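## Task

A loose wooden chest with seven shallow drawers sits on the table, and its fourth drawer counted from the top contains three small round tea tins. Pull that drawer open and place one tin entirely on the table top, upright or on its side. At the finish the remaining two tins must still be in that drawer, all seven drawers must be closed, and the chest must be in its original spot. Nothing may still be moving, and nothing may count as done only because the robot is holding it. Release everything and pull the hand away at the end.

## Robot and tools

Robot: a single arm with six joints, ending in a five-fingered right hand. All motion is described through the hand point, which moves rigidly with the palm. It sits 0.05 m in front of the palm, where the index pad and thumb tip meet in a pinch. Its own axes: +z runs along the straightened fingers (fingertips reach 0.06 to 0.07 m past the point), +y points out of the palm, +x runs across the palm toward the index-to-little side, away from the thumb. A bracket on the little-finger side of the wrist protrudes 0.03 m beyond the point along +y and 0.11 m across the palm; it can collide with the chest.

Scene frame (used in results): origin on the table top beneath the arm base, +z up, +y to the left when facing along +x. Positions in metres, orientation as a wxyz quaternion, velocities in m/s and rad/s. The printed position can be somewhat off at long reach.

The 14-number row. Every arm-moving call carries one row of 14 plain numbers, each within [-1, 1], in this order: dx, dy, dz, rx, ry, rz, little, ring, middle, index, thumb_bend, thumb_turn, force_limit, speed. The first six are an offset, not a pose: a displacement from the hand point's pose as shown in the latest result that reports it (or, before any such result in the scene and for later calls within the same reply, from where the robot stands when the call begins). They are expressed in the hand point's own axes. 1.0 equals 0.6 m of travel or 180 degrees of turn; rx, ry, rz form one rotation vector. All zeros is not a pause: it drives the hand back to that reference pose. The next six are absolute finger targets: for the four fingers and thumb_bend +1 is straight/open and -1 is fully curled; for thumb_turn +1 places the thumb beside the palm and -1 in front of it, facing the fingers. A pinch is roughly index -0.22, thumb_bend -0.75, thumb_turn -0.57. force_limit maps -1..+1 linearly to a fingertip stopping force of about 0..10 N (0..15 N for the two thumb motors), closing only. speed maps -1..+1 to near zero..full (full travel in 0.6 s); close at -0.9 or slower for a gentle grip. A whole-hand wrap with the thumb in front fits objects 0.035 to 0.08 m wide; turn the thumb before arriving.

Tools:
- execute_actions {"actions": [...], "pictures": bool}: the list holds at most one item. Empty list: just report the state. {"rows": [[14 numbers], ...], "steps": n}: up to 15 rows and up to 15 steps of 1/30 s (default 15); one row per step, the last repeated. Every row is measured from the same reference pose, not from the row before. {"steps": n} alone: a wait of up to 300 steps counted from the previous result, including your reply time.
- move {"target": [14 numbers], "speed": m/s 0.002 to 0.5 (default 0.25; turning capped at twice that in rad/s), "stop_force": N 9 to 40, optional}: a straight path of 0.5 to 10 s toward one target row (offset as above); hand values are sent at the start. With stop_force the path halts when push against the motion rises that much, then backs off two steps; use it only very slowly, not on turning moves, and omit it when leaving a surface. The result adds a "move:" line: done, contact, off_target, moving, held or fault, plus limits (paced = clipped, held = steps blocked) and the distance from target.
- wait {"seconds": 0 to 10}: lets time pass, nothing new sent.
- zoom_image {"camera": cam_high | cam_low | cam_wrist, "region": [x0, y0, x1, y1]}: close-up of the latest image, max 504x504 pixels; images are 504x504 (cam_high, cam_low) and 616x616 (cam_wrist).
- show_instructions {}: reference pages.
- finished_scene {"scene": 1 or 2}: ends and grades that scene, irreversible.

Motion behaviour: each control step the command is clipped to within 100 mm and 16 degrees of the measured pose; position wins over orientation if both cannot be met; commands lag about 0.17 s. After a big action the arm continues only to the last clipped pose, so read the result and send the remainder.

Result lines: the state pose and velocities; "pose unreachable" and HELD mark steps the clearance check changed or blocked; "Hand target" is where the controller is driving; hand_measured, hand_stopped_by (moving, target, force, stalled, fault) and hand_load_n give six values in row order; loads near 0 mean a lost grip. Wrist force and torque are in hand point axes, noisy (offset up to about 4 N), saturating near 50 N. Joint torques are noisy and offset.

Avoid: the arm is stiff, so aiming even slightly past a firm contact, or hitting fast, can trigger a fault stop (150 N external force, or joint torque above 141 N m for the big joints, 26.3 N m for wrist joints) that freezes the arm for 10 s. Long holding heats motors (warning at 70 °C, braked at 85 °C). Do not knock the chest, tins or drawers off the table or shift the chest; close drawers gently, leave nothing moving, release and retreat before finishing. Random small pushes on loose objects may occur.

Each tool is called after "Emit:" as a command line: name --argument value for each argument, lists and objects as JSON in quotes; but a table of rows of numbers goes row by row, as --pt "numbers of a row", without its own name.

Reference images:

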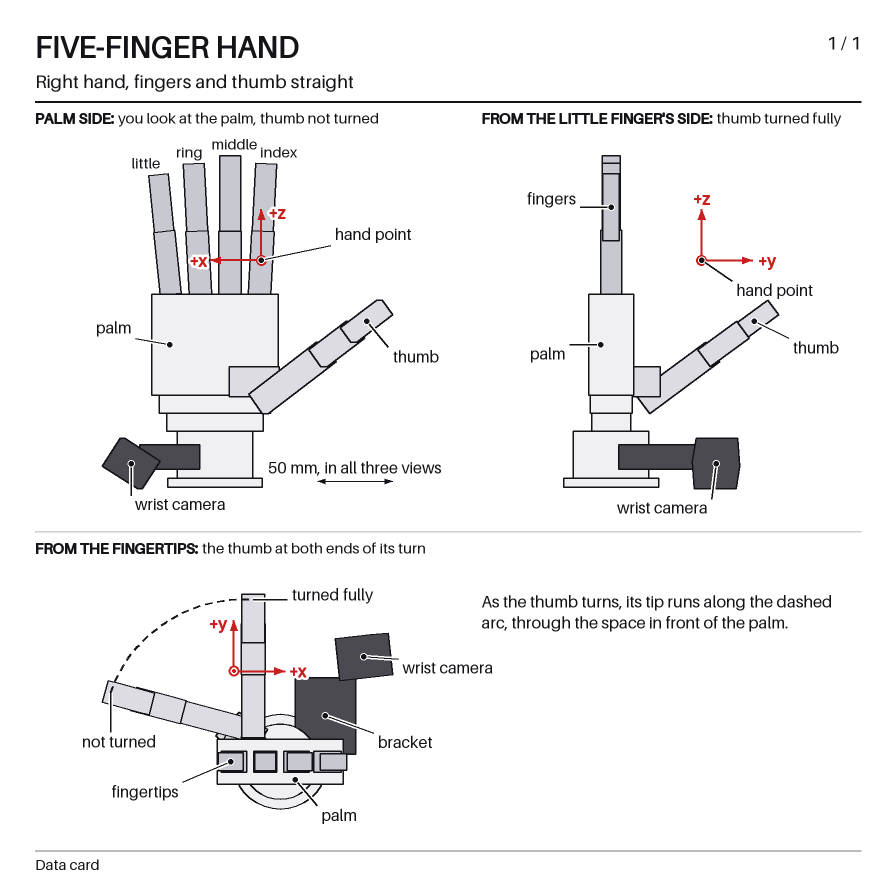

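## Session

Emit:
execute_actions --actions '[]'

Scene clock: 0.00 s of 6600.00 s.
end_effector_position=(-0.0427, +0.3396, +0.3291) hand_measured=(+1.000, +1.000, +1.000, +1.000, +1.000, +1.000) hand_load_n=(+0.0, +0.0, +0.0, +0.0, +0.0, +0.0) hand_stopped_by=(target, target, target, target, target, target) hand_force_limit=0.00 hand_speed=-0.80 end_effector_quat_wxyz=(-0.131, +0.991, -0.011, +0.014) end_effector_velocity=(-0.000, +0.000, +0.000) end_effector_angular_velocity=(+0.000, +0.000, -0.001)
Joint positions: [ 1.452 -0.716  1.702  0.773  1.926 -3.222]
Joint velocities: [ 0.    -0.    -0.001  0.001 -0.     0.001]
Joint torques (N m, as the arm reports them, + toward a larger angle): no reading
Wrist force (N, on the end effector, along its own x y z axes, offset not removed): no reading
Wrist torque (N m, same axes, about the end effector's origin, offset not removed): no reading
Hand target: -0.043, +0.340, +0.329; -0.131, +0.991, -0.011, +0.014

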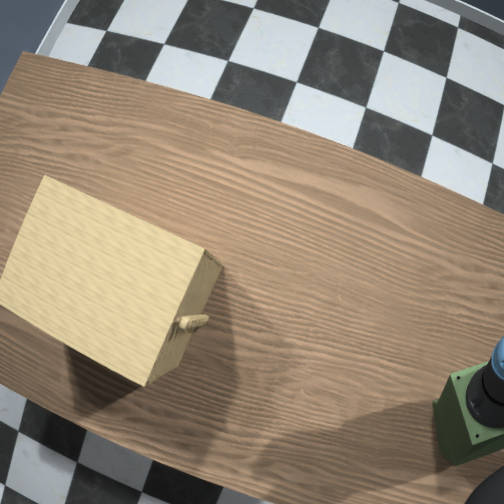

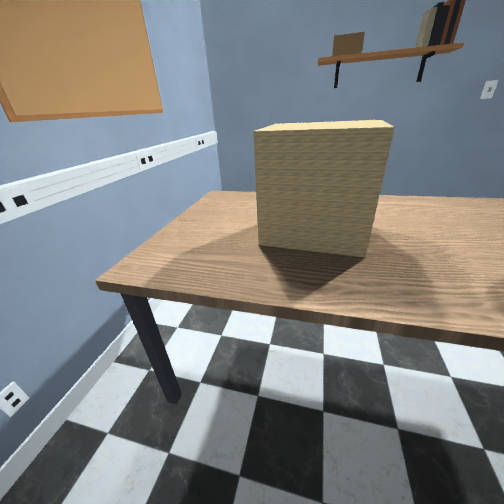

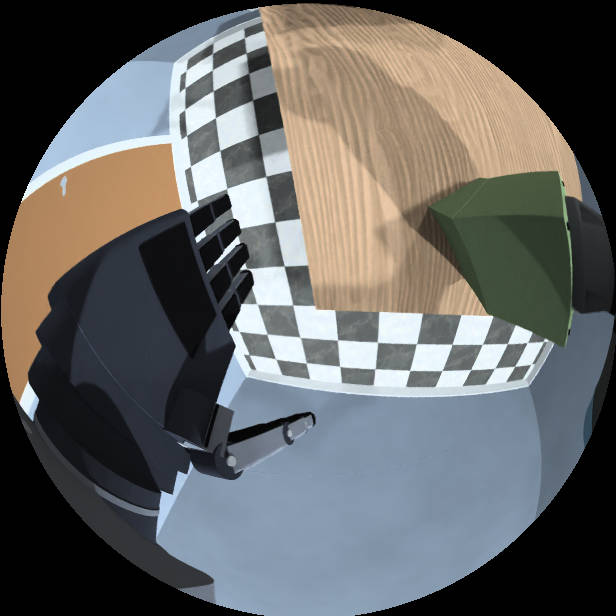

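Emit:
zoom_image --camera "cam_high" --region '[0, 150, 260, 410]'

Emit:
zoom_image --camera "cam_high" --region '[140, 250, 240, 390]'

Emit:
zoom_image --camera "cam_low" --region '[230, 90, 504, 330]'

Region (0, 150, 260, 410) of cam_high's 504x504 image, scaled by 1.938, with more detail than that image has.

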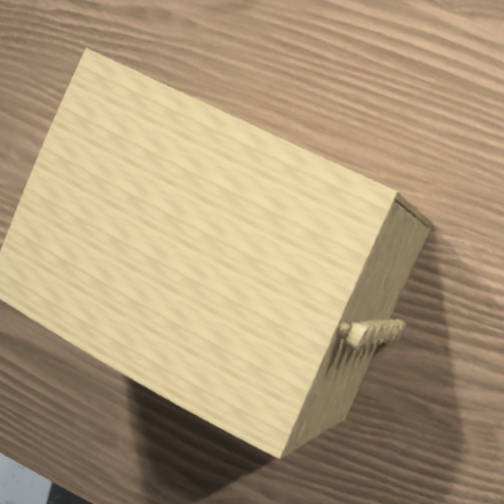

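Region (140, 250, 240, 390) of cam_high's 504x504 image, scaled by 3.600, with more detail than that image has; it fills the left 360 columns of this view, and the rest is white.

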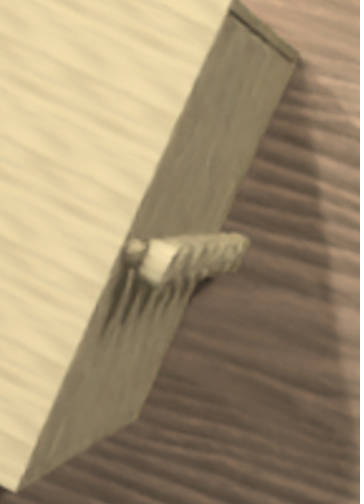

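Region (230, 90, 504, 330) of cam_low's 504x504 image, scaled by 1.839, with more detail than that image has; it fills the top 441 rows of this view, and the rest is white.

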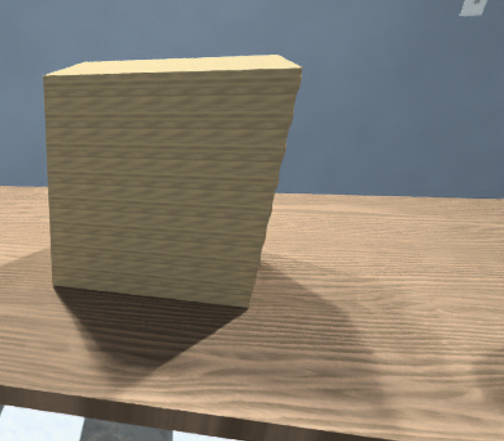

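Emit:
move --target '[0.488,0.357,-0.217,-0.065,-0.065,-0.497,1,1,1,1,1,1,0,1]' --speed 0.3

Scene clock: 28.17 s of 6600.00 s.
end_effector_position=(+0.2418, +0.0917, +0.4061) hand_measured=(+1.000, +1.000, +1.000, +1.000, +1.000, +1.000) hand_load_n=(+0.0, +0.0, +0.0, +0.0, +0.0, +0.0) hand_stopped_by=(target, target, target, target, target, target) hand_force_limit=0.00 hand_speed=1.00 end_effector_quat_wxyz=(+0.008, +0.716, +0.698, +0.009) end_effector_velocity=(+0.003, -0.001, +0.001) end_effector_angular_velocity=(+0.004, -0.000, +0.011)
Joint positions: [ 0.922 -1.366  2.085  1.067  2.117 -5.251]
Joint velocities: [-0.009 -0.009 -0.     0.     0.    -0.023]
Joint torques (N m, as the arm reports them, + toward a larger angle): [ -3.68 -23.39   0.64   3.56   1.81  -1.82]
Wrist force (N, on the end effector, along its own x y z axes, offset not removed): [-0.1 0.0 -2.1]
Wrist torque (N m, same axes, about the end effector's origin, offset not removed): [0.12 0.34 0.19]
Hand target: +0.242, +0.092, +0.406; +0.008, +0.716, +0.698, +0.009
Off the commanded pose: 0.001 m, 0 deg.
After step 90, 21.93 s passed at rest.
move: done

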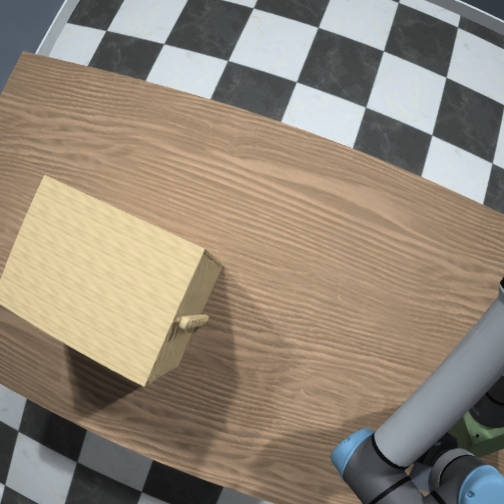

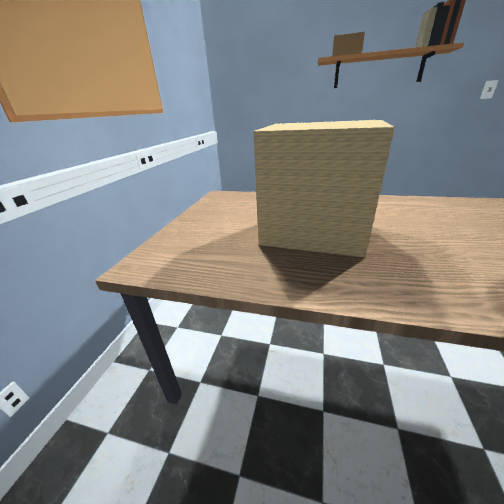

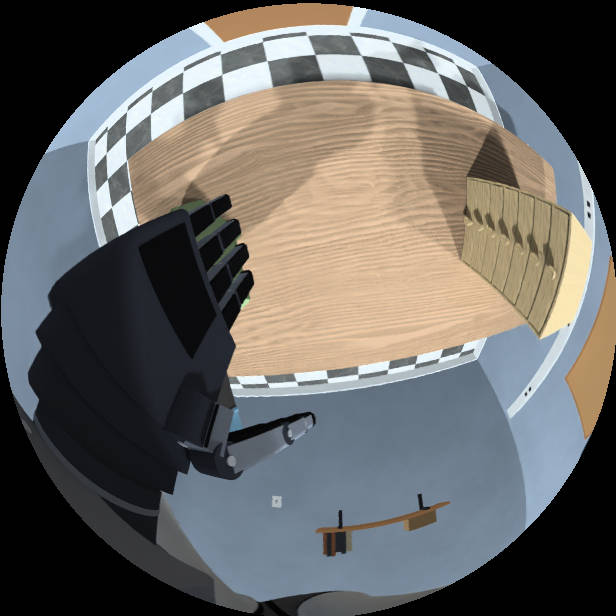

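Emit:
move --target '[0.05,0.43,0.177,-0.167,0,0,-1,-1,-1,1,1,1,0,1]' --speed 0.3

Scene clock: 36.57 s of 6600.00 s.
end_effector_position=(+0.5027, +0.1151, +0.3063) hand_measured=(-1.000, -1.000, -1.000, +1.000, +1.000, +1.000) hand_load_n=(+0.0, +0.0, +0.0, +0.0, +0.0, +0.0) hand_stopped_by=(target, target, target, target, target, target) hand_force_limit=0.00 hand_speed=1.00 end_effector_quat_wxyz=(+0.193, +0.690, +0.672, +0.189) end_effector_velocity=(+0.002, +0.000, -0.001) end_effector_angular_velocity=(+0.004, -0.008, +0.002)
Joint positions: [ 0.422 -1.271  2.025  0.074  2.279 -6.232]
Joint velocities: [-0.007 -0.002  0.004 -0.017 -0.008 -0.013]
Joint torques (N m, as the arm reports them, + toward a larger angle): [  3.19 -34.92   3.02  -1.24  -2.81  -1.75]
Wrist force (N, on the end effector, along its own x y z axes, offset not removed): [1.1 1.2 1.1]
Wrist torque (N m, same axes, about the end effector's origin, offset not removed): [0.07 0.19 0.37]
Hand target: +0.503, +0.115, +0.306; +0.193, +0.690, +0.672, +0.189
Off the commanded pose: 0.000 m, 0 deg.
After step 90, 3.73 s passed at rest.
move: done

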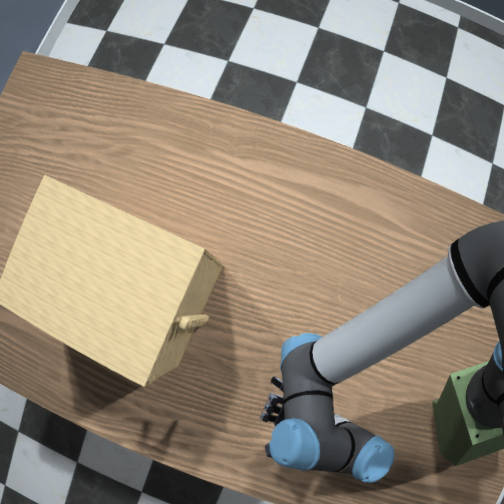

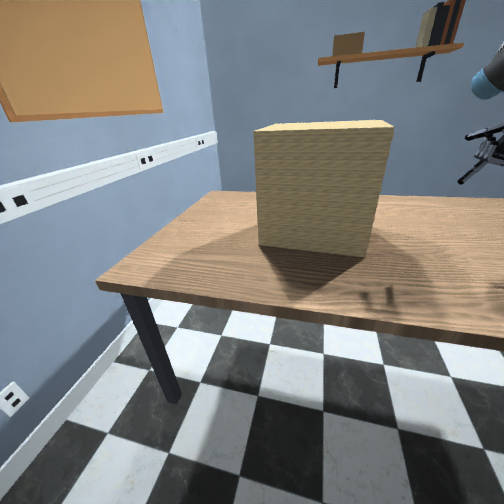

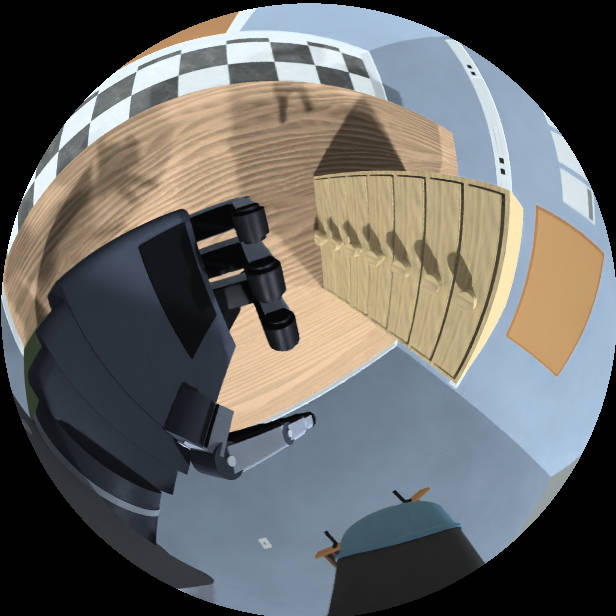

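Emit:
zoom_image --camera "cam_wrist" --region '[300, 180, 500, 340]'

Region (300, 180, 500, 340) of cam_wrist's 616x616 image, scaled by 2.520, with more detail than that image has; it fills the top 403 rows of this view, and the rest is white.

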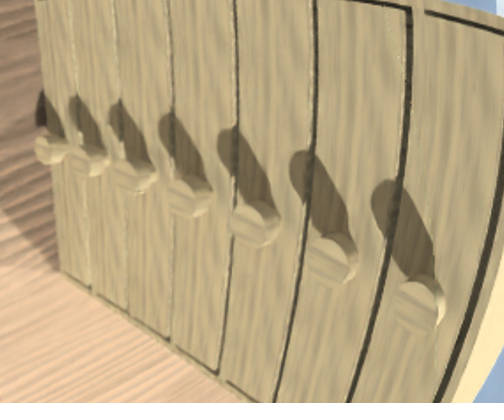

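Emit:
move --target '[0,0,0,0,0,0.95,-1,-1,-1,-0.22,-0.75,-0.57,0,1]' --speed 0.5

Scene clock: 72.07 s of 6600.00 s.
end_effector_position=(+0.5032, +0.1157, +0.3065) hand_measured=(-1.000, -1.000, -1.000, -0.220, -0.748, -0.570) hand_load_n=(+0.0, +0.0, +0.0, +1.5, +1.5, +0.0) hand_stopped_by=(target, target, target, target, target, target) hand_force_limit=0.00 hand_speed=1.00 end_effector_quat_wxyz=(+0.079, +0.924, +0.261, +0.269) end_effector_velocity=(-0.000, -0.001, -0.000) end_effector_angular_velocity=(-0.001, +0.001, -0.000)
Joint positions: [ 0.486 -1.181  1.833  0.19   2.316 -5.192]
Joint velocities: [-0.001 -0.     0.001  0.     0.     0.   ]
Joint torques (N m, as the arm reports them, + toward a larger angle): [ 13.64 -37.95   1.1   -1.22  -2.6    1.78]
Wrist force (N, on the end effector, along its own x y z axes, offset not removed): [-0.3 0.6 1.5]
Wrist torque (N m, same axes, about the end effector's origin, offset not removed): [0.11 0.18 0.22]
Hand target: +0.503, +0.116, +0.307; +0.079, +0.924, +0.261, +0.269
Off the commanded pose: 0.001 m, 114 deg; orientation clipped at the last step of the last action.
After step 90, 29.10 s passed at rest.
move: held; limits=paced,held; held on 64 of 102 steps, including the last
pose unreachable: on one or more control steps of this call an arm could not follow its commanded pose, so it was not sent that pose on those steps. On the call's last step it was still not sent that pose. It may still have moved: this result reports where it is.
cause: the commanded pose would bring two parts of the arm too close to each other (joints 4 (wrist 1) to 6 (wrist 3) lie between them).

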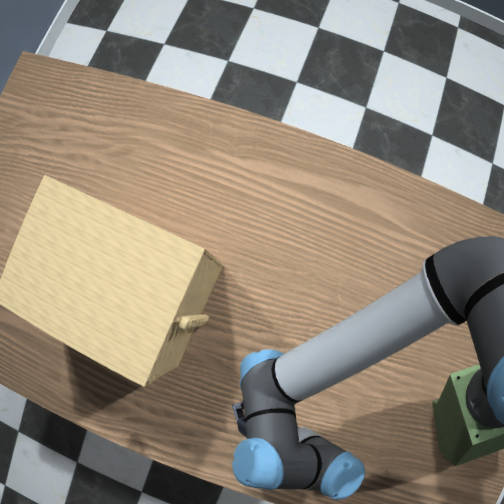

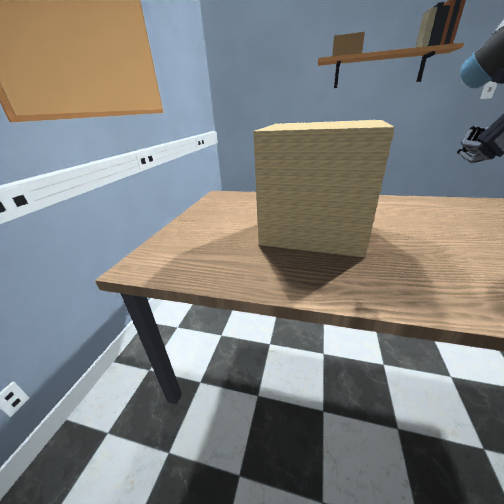

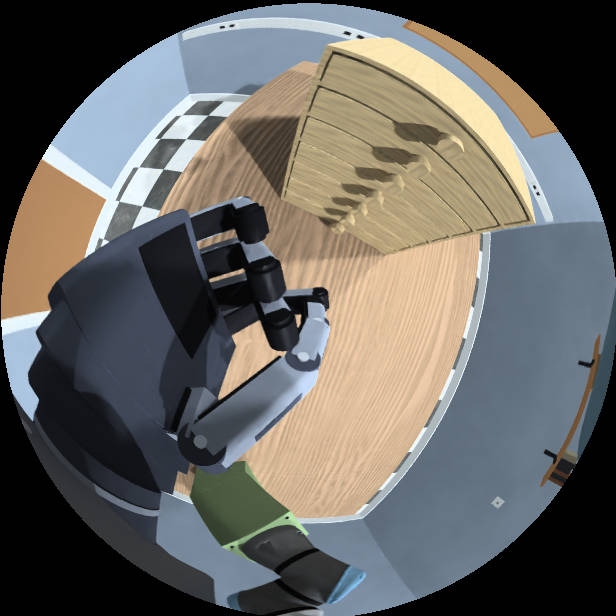

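Emit:
move --target '[0,0,0,0.141,0.073,0,-1,-1,-1,-0.22,-0.75,-0.57,0,1]' --speed 0.5

Emit:
move --target '[0,0,0,0,0,0.8,-1,-1,-1,-0.22,-0.75,-0.57,0,1]' --speed 0.5

Scene clock: 80.43 s of 6600.00 s.
end_effector_position=(+0.5031, +0.1157, +0.3065) hand_measured=(-1.000, -1.000, -1.000, -0.220, -0.748, -0.570) hand_load_n=(+0.0, +0.0, +0.0, +1.5, +1.5, +0.0) hand_stopped_by=(target, target, target, target, target, target) hand_force_limit=0.00 hand_speed=1.00 end_effector_quat_wxyz=(-0.154, +0.882, +0.321, +0.308) end_effector_velocity=(+0.001, +0.000, -0.000) end_effector_angular_velocity=(+0.012, -0.001, +0.010)
Joint positions: [ 0.206 -1.452  1.985  0.279  1.629 -5.399]
Joint velocities: [-0.012 -0.005  0.002  0.004 -0.023 -0.011]
Joint torques (N m, as the arm reports them, + toward a larger angle): [  0.36 -34.74   2.52   3.02  -3.36  -1.86]
Wrist force (N, on the end effector, along its own x y z axes, offset not removed): [1.2 0.1 -0.5]
Wrist torque (N m, same axes, about the end effector's origin, offset not removed): [0.12 0.04 0.30]
Hand target: +0.503, +0.116, +0.306; -0.155, +0.882, +0.321, +0.308
Off the commanded pose: 0.000 m, 0 deg.
After step 90, 1.27 s passed at rest.
move: done; limits=paced

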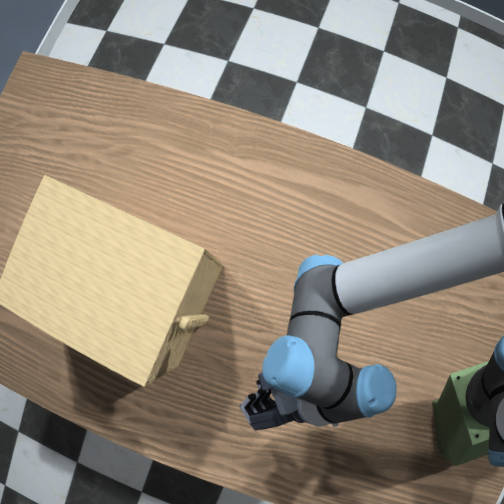

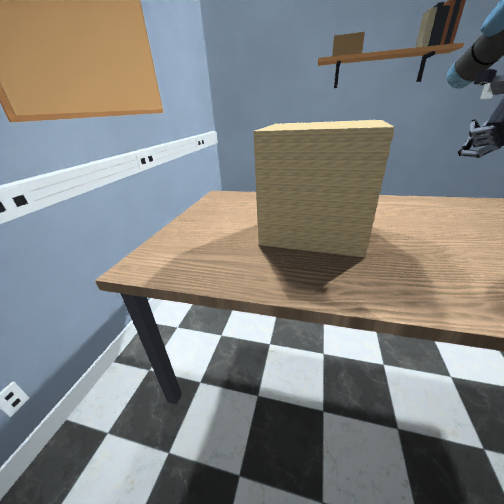

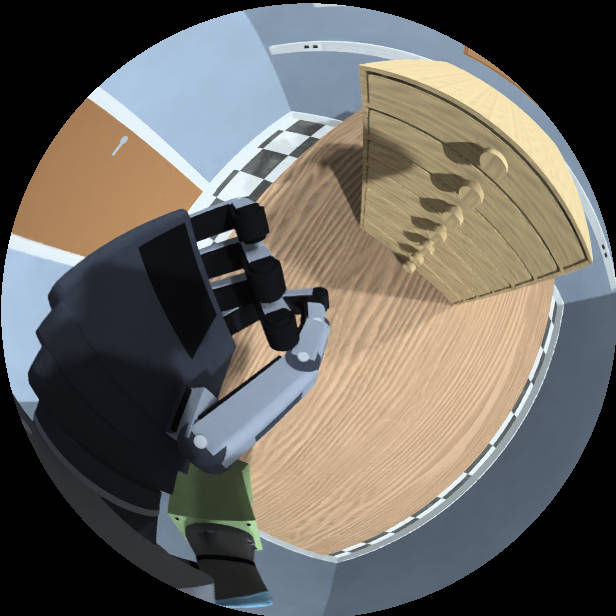

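Scene clock: 83.63 s of 6600.00 s.
end_effector_position=(+0.5030, +0.1158, +0.3065) hand_measured=(-1.000, -1.000, -1.000, -0.220, -0.748, -0.570) hand_load_n=(+0.0, +0.0, +0.0, +1.5, +1.5, +0.0) hand_stopped_by=(target, target, target, target, target, target) hand_force_limit=0.00 hand_speed=1.00 end_effector_quat_wxyz=(+0.340, -0.578, +0.740, +0.052) end_effector_velocity=(-0.000, -0.000, -0.001) end_effector_angular_velocity=(+0.005, +0.007, -0.011)
Joint positions: [-0.112 -1.466  1.861  0.428  1.411 -3.119]
Joint velocities: [-0.003 -0.001  0.003 -0.002 -0.001  0.012]
Joint torques (N m, as the arm reports them, + toward a larger angle): [  2.41 -40.49   2.32  -0.49  -3.51   1.47]
Wrist force (N, on the end effector, along its own x y z axes, offset not removed): [1.5 1.8 -0.4]
Wrist torque (N m, same axes, about the end effector's origin, offset not removed): [0.42 0.04 0.33]
Hand target: +0.503, +0.116, +0.307; +0.340, -0.578, +0.740, +0.052
Off the commanded pose: 0.000 m, 0 deg.
move: done

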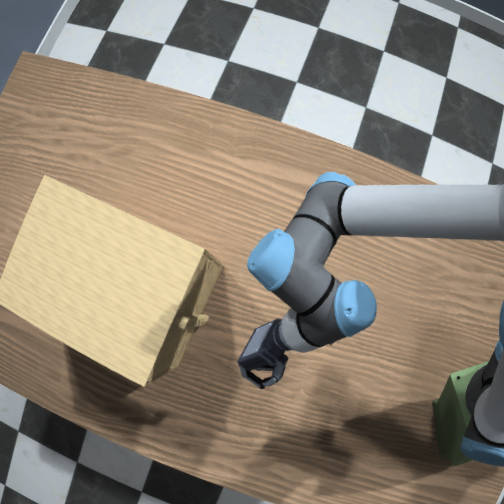

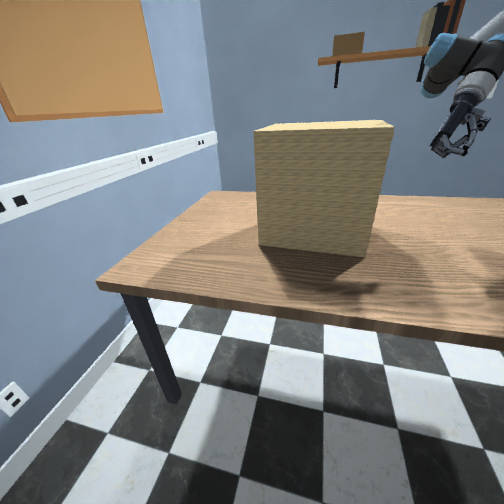

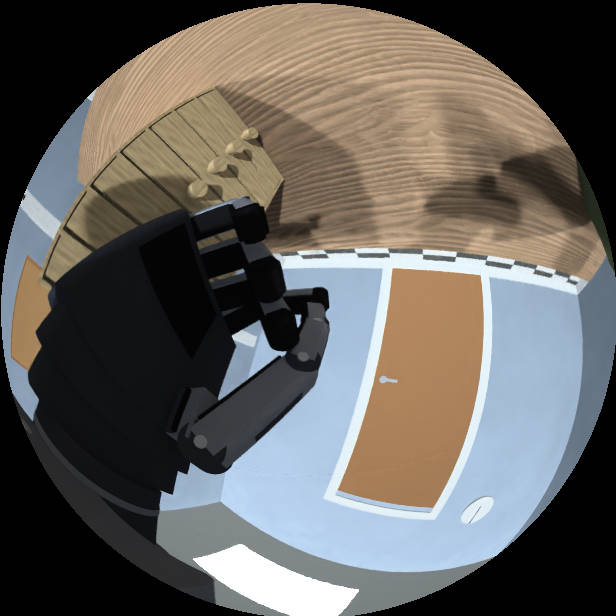

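Emit:
move --target '[0.077,-0.072,0.162,0.6364,-0.028,0.3757,-1,-1,-1,0.3,-0.5,-0.57,0,1]' --speed 0.4

Scene clock: 92.13 s of 6600.00 s.
end_effector_position=(+0.5805, +0.1096, +0.2198) hand_measured=(-1.000, -1.000, -1.000, +0.300, -0.500, -0.570) hand_load_n=(+0.0, +0.0, +0.0, +0.0, +0.0, +0.0) hand_stopped_by=(target, target, target, target, target, target) hand_force_limit=0.00 hand_speed=1.00 end_effector_quat_wxyz=(+0.593, +0.385, +0.593, -0.384) end_effector_velocity=(+0.001, +0.000, +0.000) end_effector_angular_velocity=(-0.003, -0.003, -0.012)
Joint positions: [ 0.284 -0.431  1.941 -2.961  2.575 -2.898]
Joint velocities: [ 0.001  0.008 -0.014 -0.019 -0.001 -0.021]
Joint torques (N m, as the arm reports them, + toward a larger angle): [ 37.44 -21.93 -14.29  -4.33  -4.04  -1.63]
Wrist force (N, on the end effector, along its own x y z axes, offset not removed): [2.3 2.7 0.0]
Wrist torque (N m, same axes, about the end effector's origin, offset not removed): [0.45 -0.07 0.60]
Hand target: +0.581, +0.110, +0.220; +0.593, +0.385, +0.593, -0.385
Off the commanded pose: 0.001 m, 0 deg.
After step 90, 1.87 s passed at rest.
move: done

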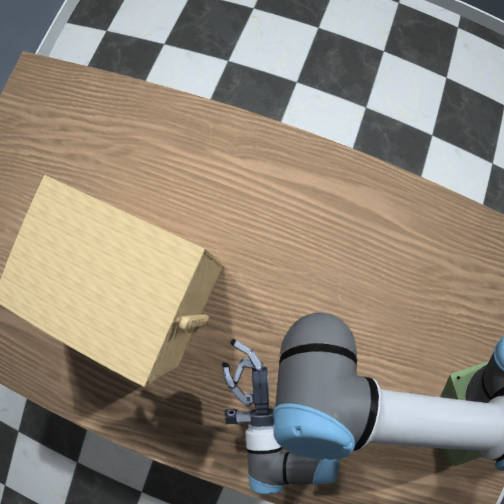

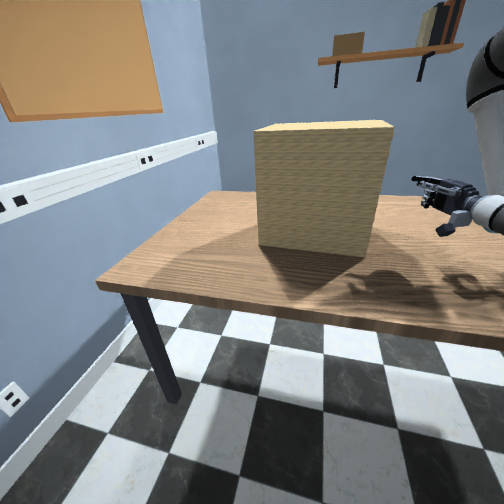

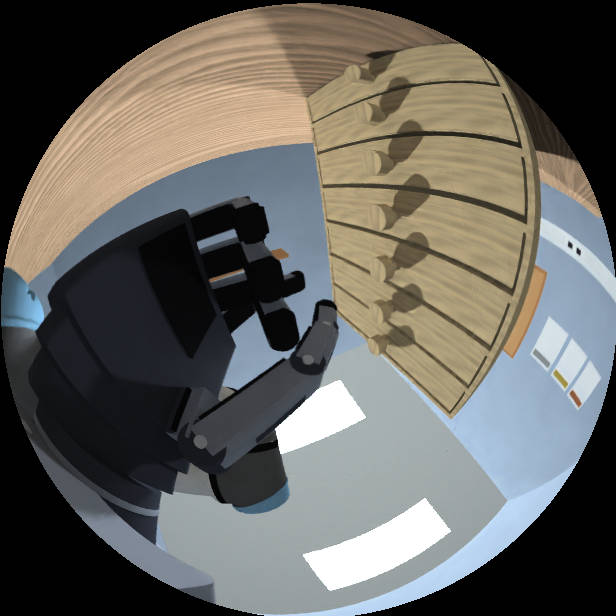

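Emit:
move --target '[0.083,0.05,0.07,0,0,0,-1,-1,-1,0.3,-0.5,-0.57,0,1]' --speed 0.15

Scene clock: 100.97 s of 6600.00 s.
end_effector_position=(+0.6249, +0.0836, +0.1702) hand_measured=(-1.000, -1.000, -1.000, +0.300, -0.500, -0.570) hand_load_n=(+0.0, +0.0, +0.0, +0.0, +0.0, +0.0) hand_stopped_by=(target, target, target, target, target, target) hand_force_limit=0.00 hand_speed=1.00 end_effector_quat_wxyz=(+0.593, +0.385, +0.593, -0.384) end_effector_velocity=(+0.001, -0.001, -0.001) end_effector_angular_velocity=(+0.000, -0.001, +0.001)
Joint positions: [ 0.179 -0.42   1.855 -2.726  2.554 -2.709]
Joint velocities: [-0.003 -0.    -0.002  0.009 -0.001  0.008]
Joint torques (N m, as the arm reports them, + toward a larger angle): [ 13.13 -23.29 -15.66  -0.38  -4.34   1.71]
Wrist force (N, on the end effector, along its own x y z axes, offset not removed): [1.0 0.1 -0.4]
Wrist torque (N m, same axes, about the end effector's origin, offset not removed): [-0.02 0.23 0.26]
Hand target: +0.625, +0.084, +0.170; +0.593, +0.385, +0.593, -0.384
Off the commanded pose: 0.000 m, 0 deg.
After step 90, 4.77 s passed at rest.
move: done

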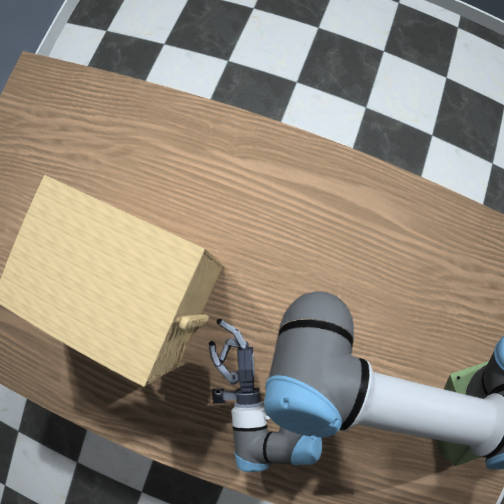

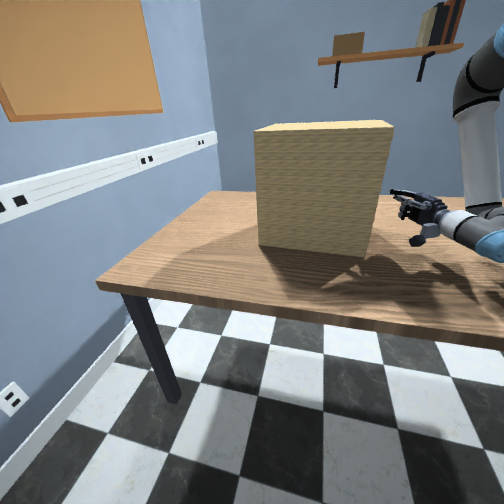

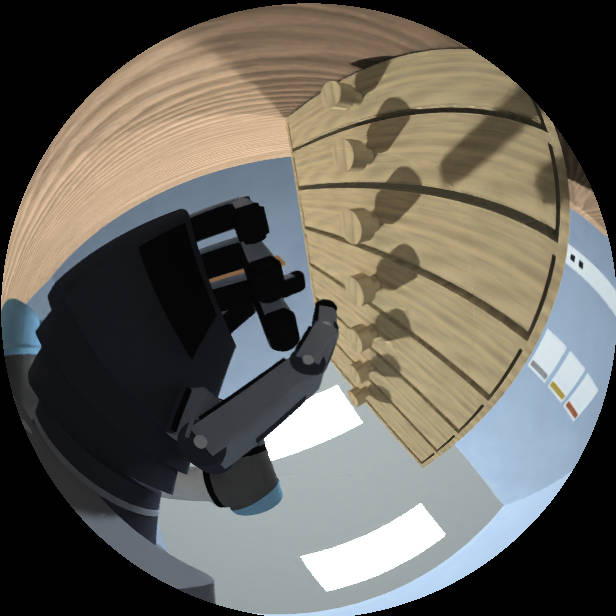

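Emit:
move --target '[-0.008,0.02,0.052,0,0,0,-1,-1,-1,0.3,-0.5,-0.57,0,1]' --speed 0.08

Emit:
zoom_image --camera "cam_high" --region '[160, 280, 260, 380]'

Scene clock: 108.80 s of 6600.00 s.
end_effector_position=(+0.6484, +0.0602, +0.1750) hand_measured=(-1.000, -1.000, -1.000, +0.300, -0.500, -0.570) hand_load_n=(+0.0, +0.0, +0.0, +0.0, +0.0, +0.0) hand_stopped_by=(target, target, target, target, target, target) hand_force_limit=0.00 hand_speed=1.00 end_effector_quat_wxyz=(+0.593, +0.385, +0.593, -0.384) end_effector_velocity=(+0.001, -0.002, +0.000) end_effector_angular_velocity=(+0.000, +0.001, +0.001)
Joint positions: [ 0.141 -0.479  1.854 -2.614  2.543 -2.645]
Joint velocities: [-0.003 -0.005  0.002  0.01  -0.001  0.006]
Joint torques (N m, as the arm reports them, + toward a larger angle): [ 13.05 -47.12 -15.59  -0.48  -4.12   1.95]
Wrist force (N, on the end effector, along its own x y z axes, offset not removed): [-1.0 2.4 -2.2]
Wrist torque (N m, same axes, about the end effector's origin, offset not removed): [0.47 0.45 0.18]
Hand target: +0.649, +0.060, +0.175; +0.593, +0.385, +0.593, -0.384
Off the commanded pose: 0.000 m, 0 deg.
After step 90, 3.93 s passed at rest.
move: done

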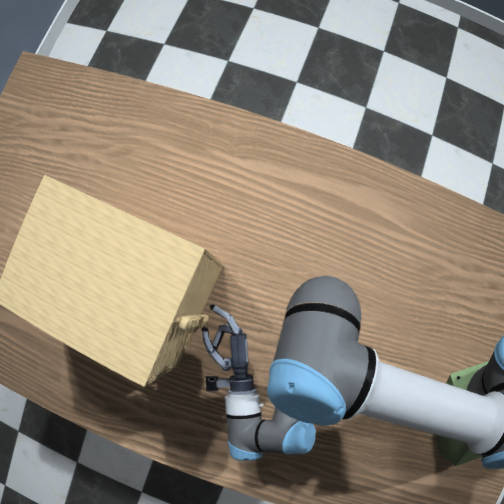

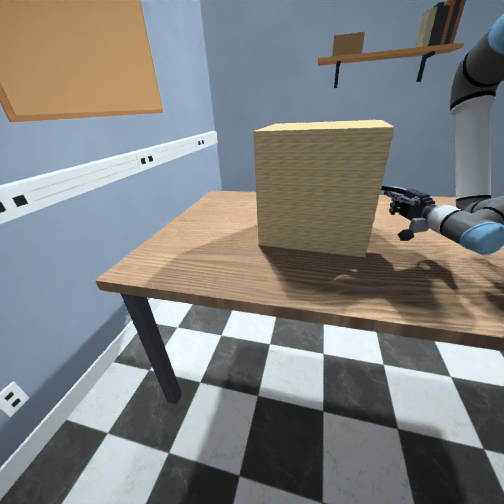

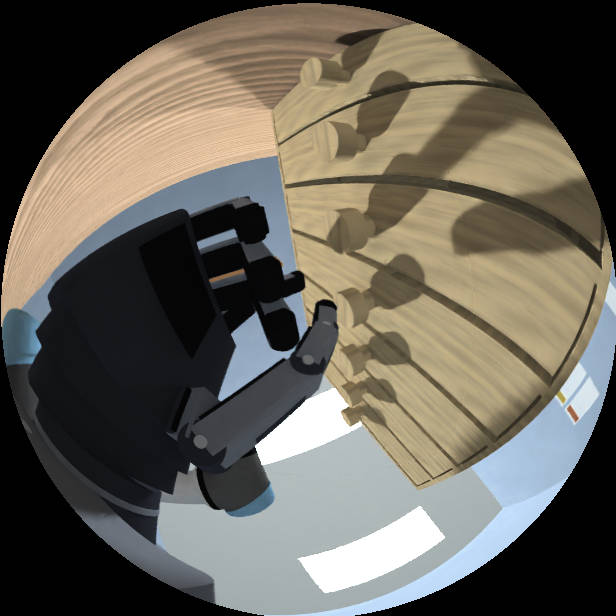

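Region (160, 280, 260, 380) of cam_high's 504x504 image, scaled by 5.040, with more detail than that image has.

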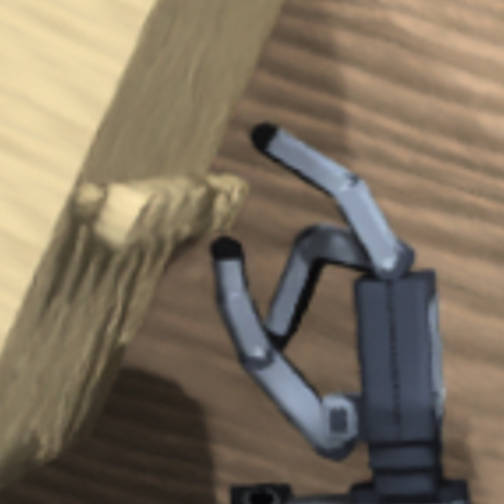

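Emit:
move --target '[-0.01,0.035,-0.004,0,0,0,-1,-1,-1,0.3,-0.5,-0.57,0,1]' --speed 0.04

Emit:
zoom_image --camera "cam_high" --region '[160, 280, 260, 380]'

Emit:
zoom_image --camera "cam_wrist" --region '[230, 200, 430, 400]'

Scene clock: 113.97 s of 6600.00 s.
end_effector_position=(+0.6663, +0.0708, +0.1810) hand_measured=(-1.000, -1.000, -1.000, +0.300, -0.500, -0.570) hand_load_n=(+0.0, +0.0, +0.0, +0.0, +0.0, +0.0) hand_stopped_by=(target, target, target, target, target, target) hand_force_limit=0.00 hand_speed=1.00 end_effector_quat_wxyz=(+0.593, +0.385, +0.593, -0.384) end_effector_velocity=(+0.003, +0.001, +0.001) end_effector_angular_velocity=(-0.000, -0.000, -0.001)
Joint positions: [ 0.16  -0.476  1.801 -2.589  2.548 -2.676]
Joint velocities: [ 0.002  0.001 -0.008  0.003  0.001 -0.004]
Joint torques (N m, as the arm reports them, + toward a larger angle): [ 39.34 -23.77 -16.09  -0.18   1.02  -1.58]
Wrist force (N, on the end effector, along its own x y z axes, offset not removed): [-0.8 3.0 1.8]
Wrist torque (N m, same axes, about the end effector's origin, offset not removed): [0.38 0.23 0.34]
Hand target: +0.667, +0.071, +0.181; +0.593, +0.385, +0.593, -0.384
Off the commanded pose: 0.000 m, 0 deg.
After step 90, 1.27 s passed at rest.
move: done

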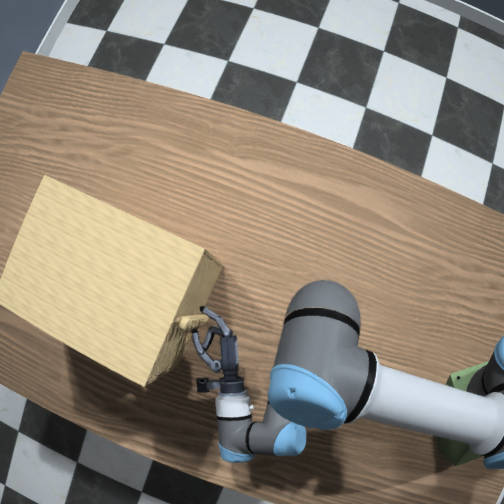

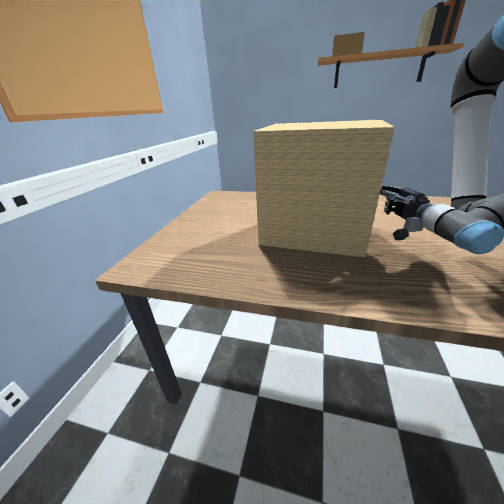

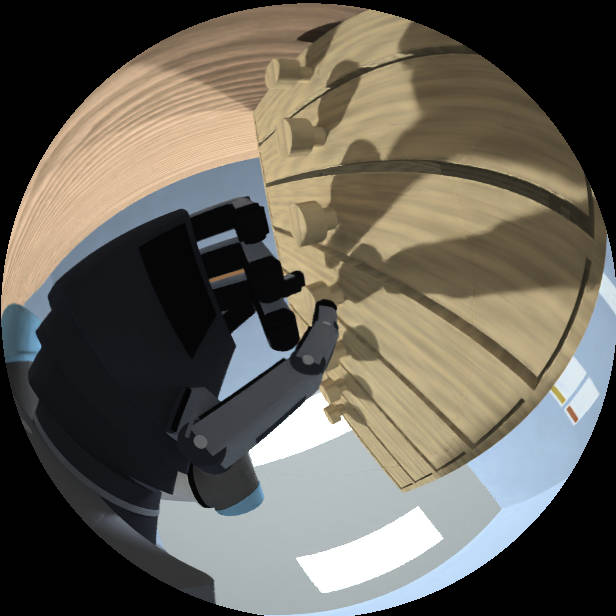

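Region (160, 280, 260, 380) of cam_high's 504x504 image, scaled by 5.040, with more detail than that image has.

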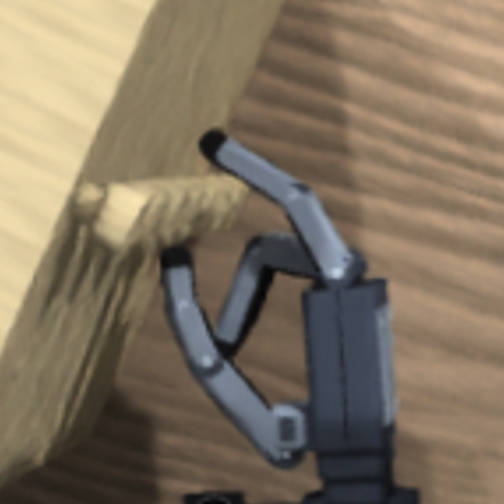

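Region (230, 200, 430, 400) of cam_wrist's 616x616 image, scaled by 2.520, with more detail than that image has.

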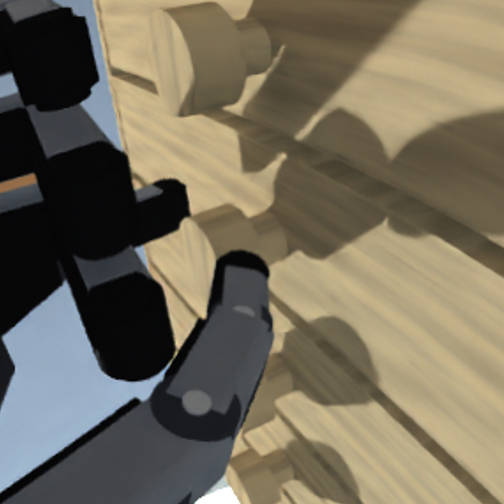

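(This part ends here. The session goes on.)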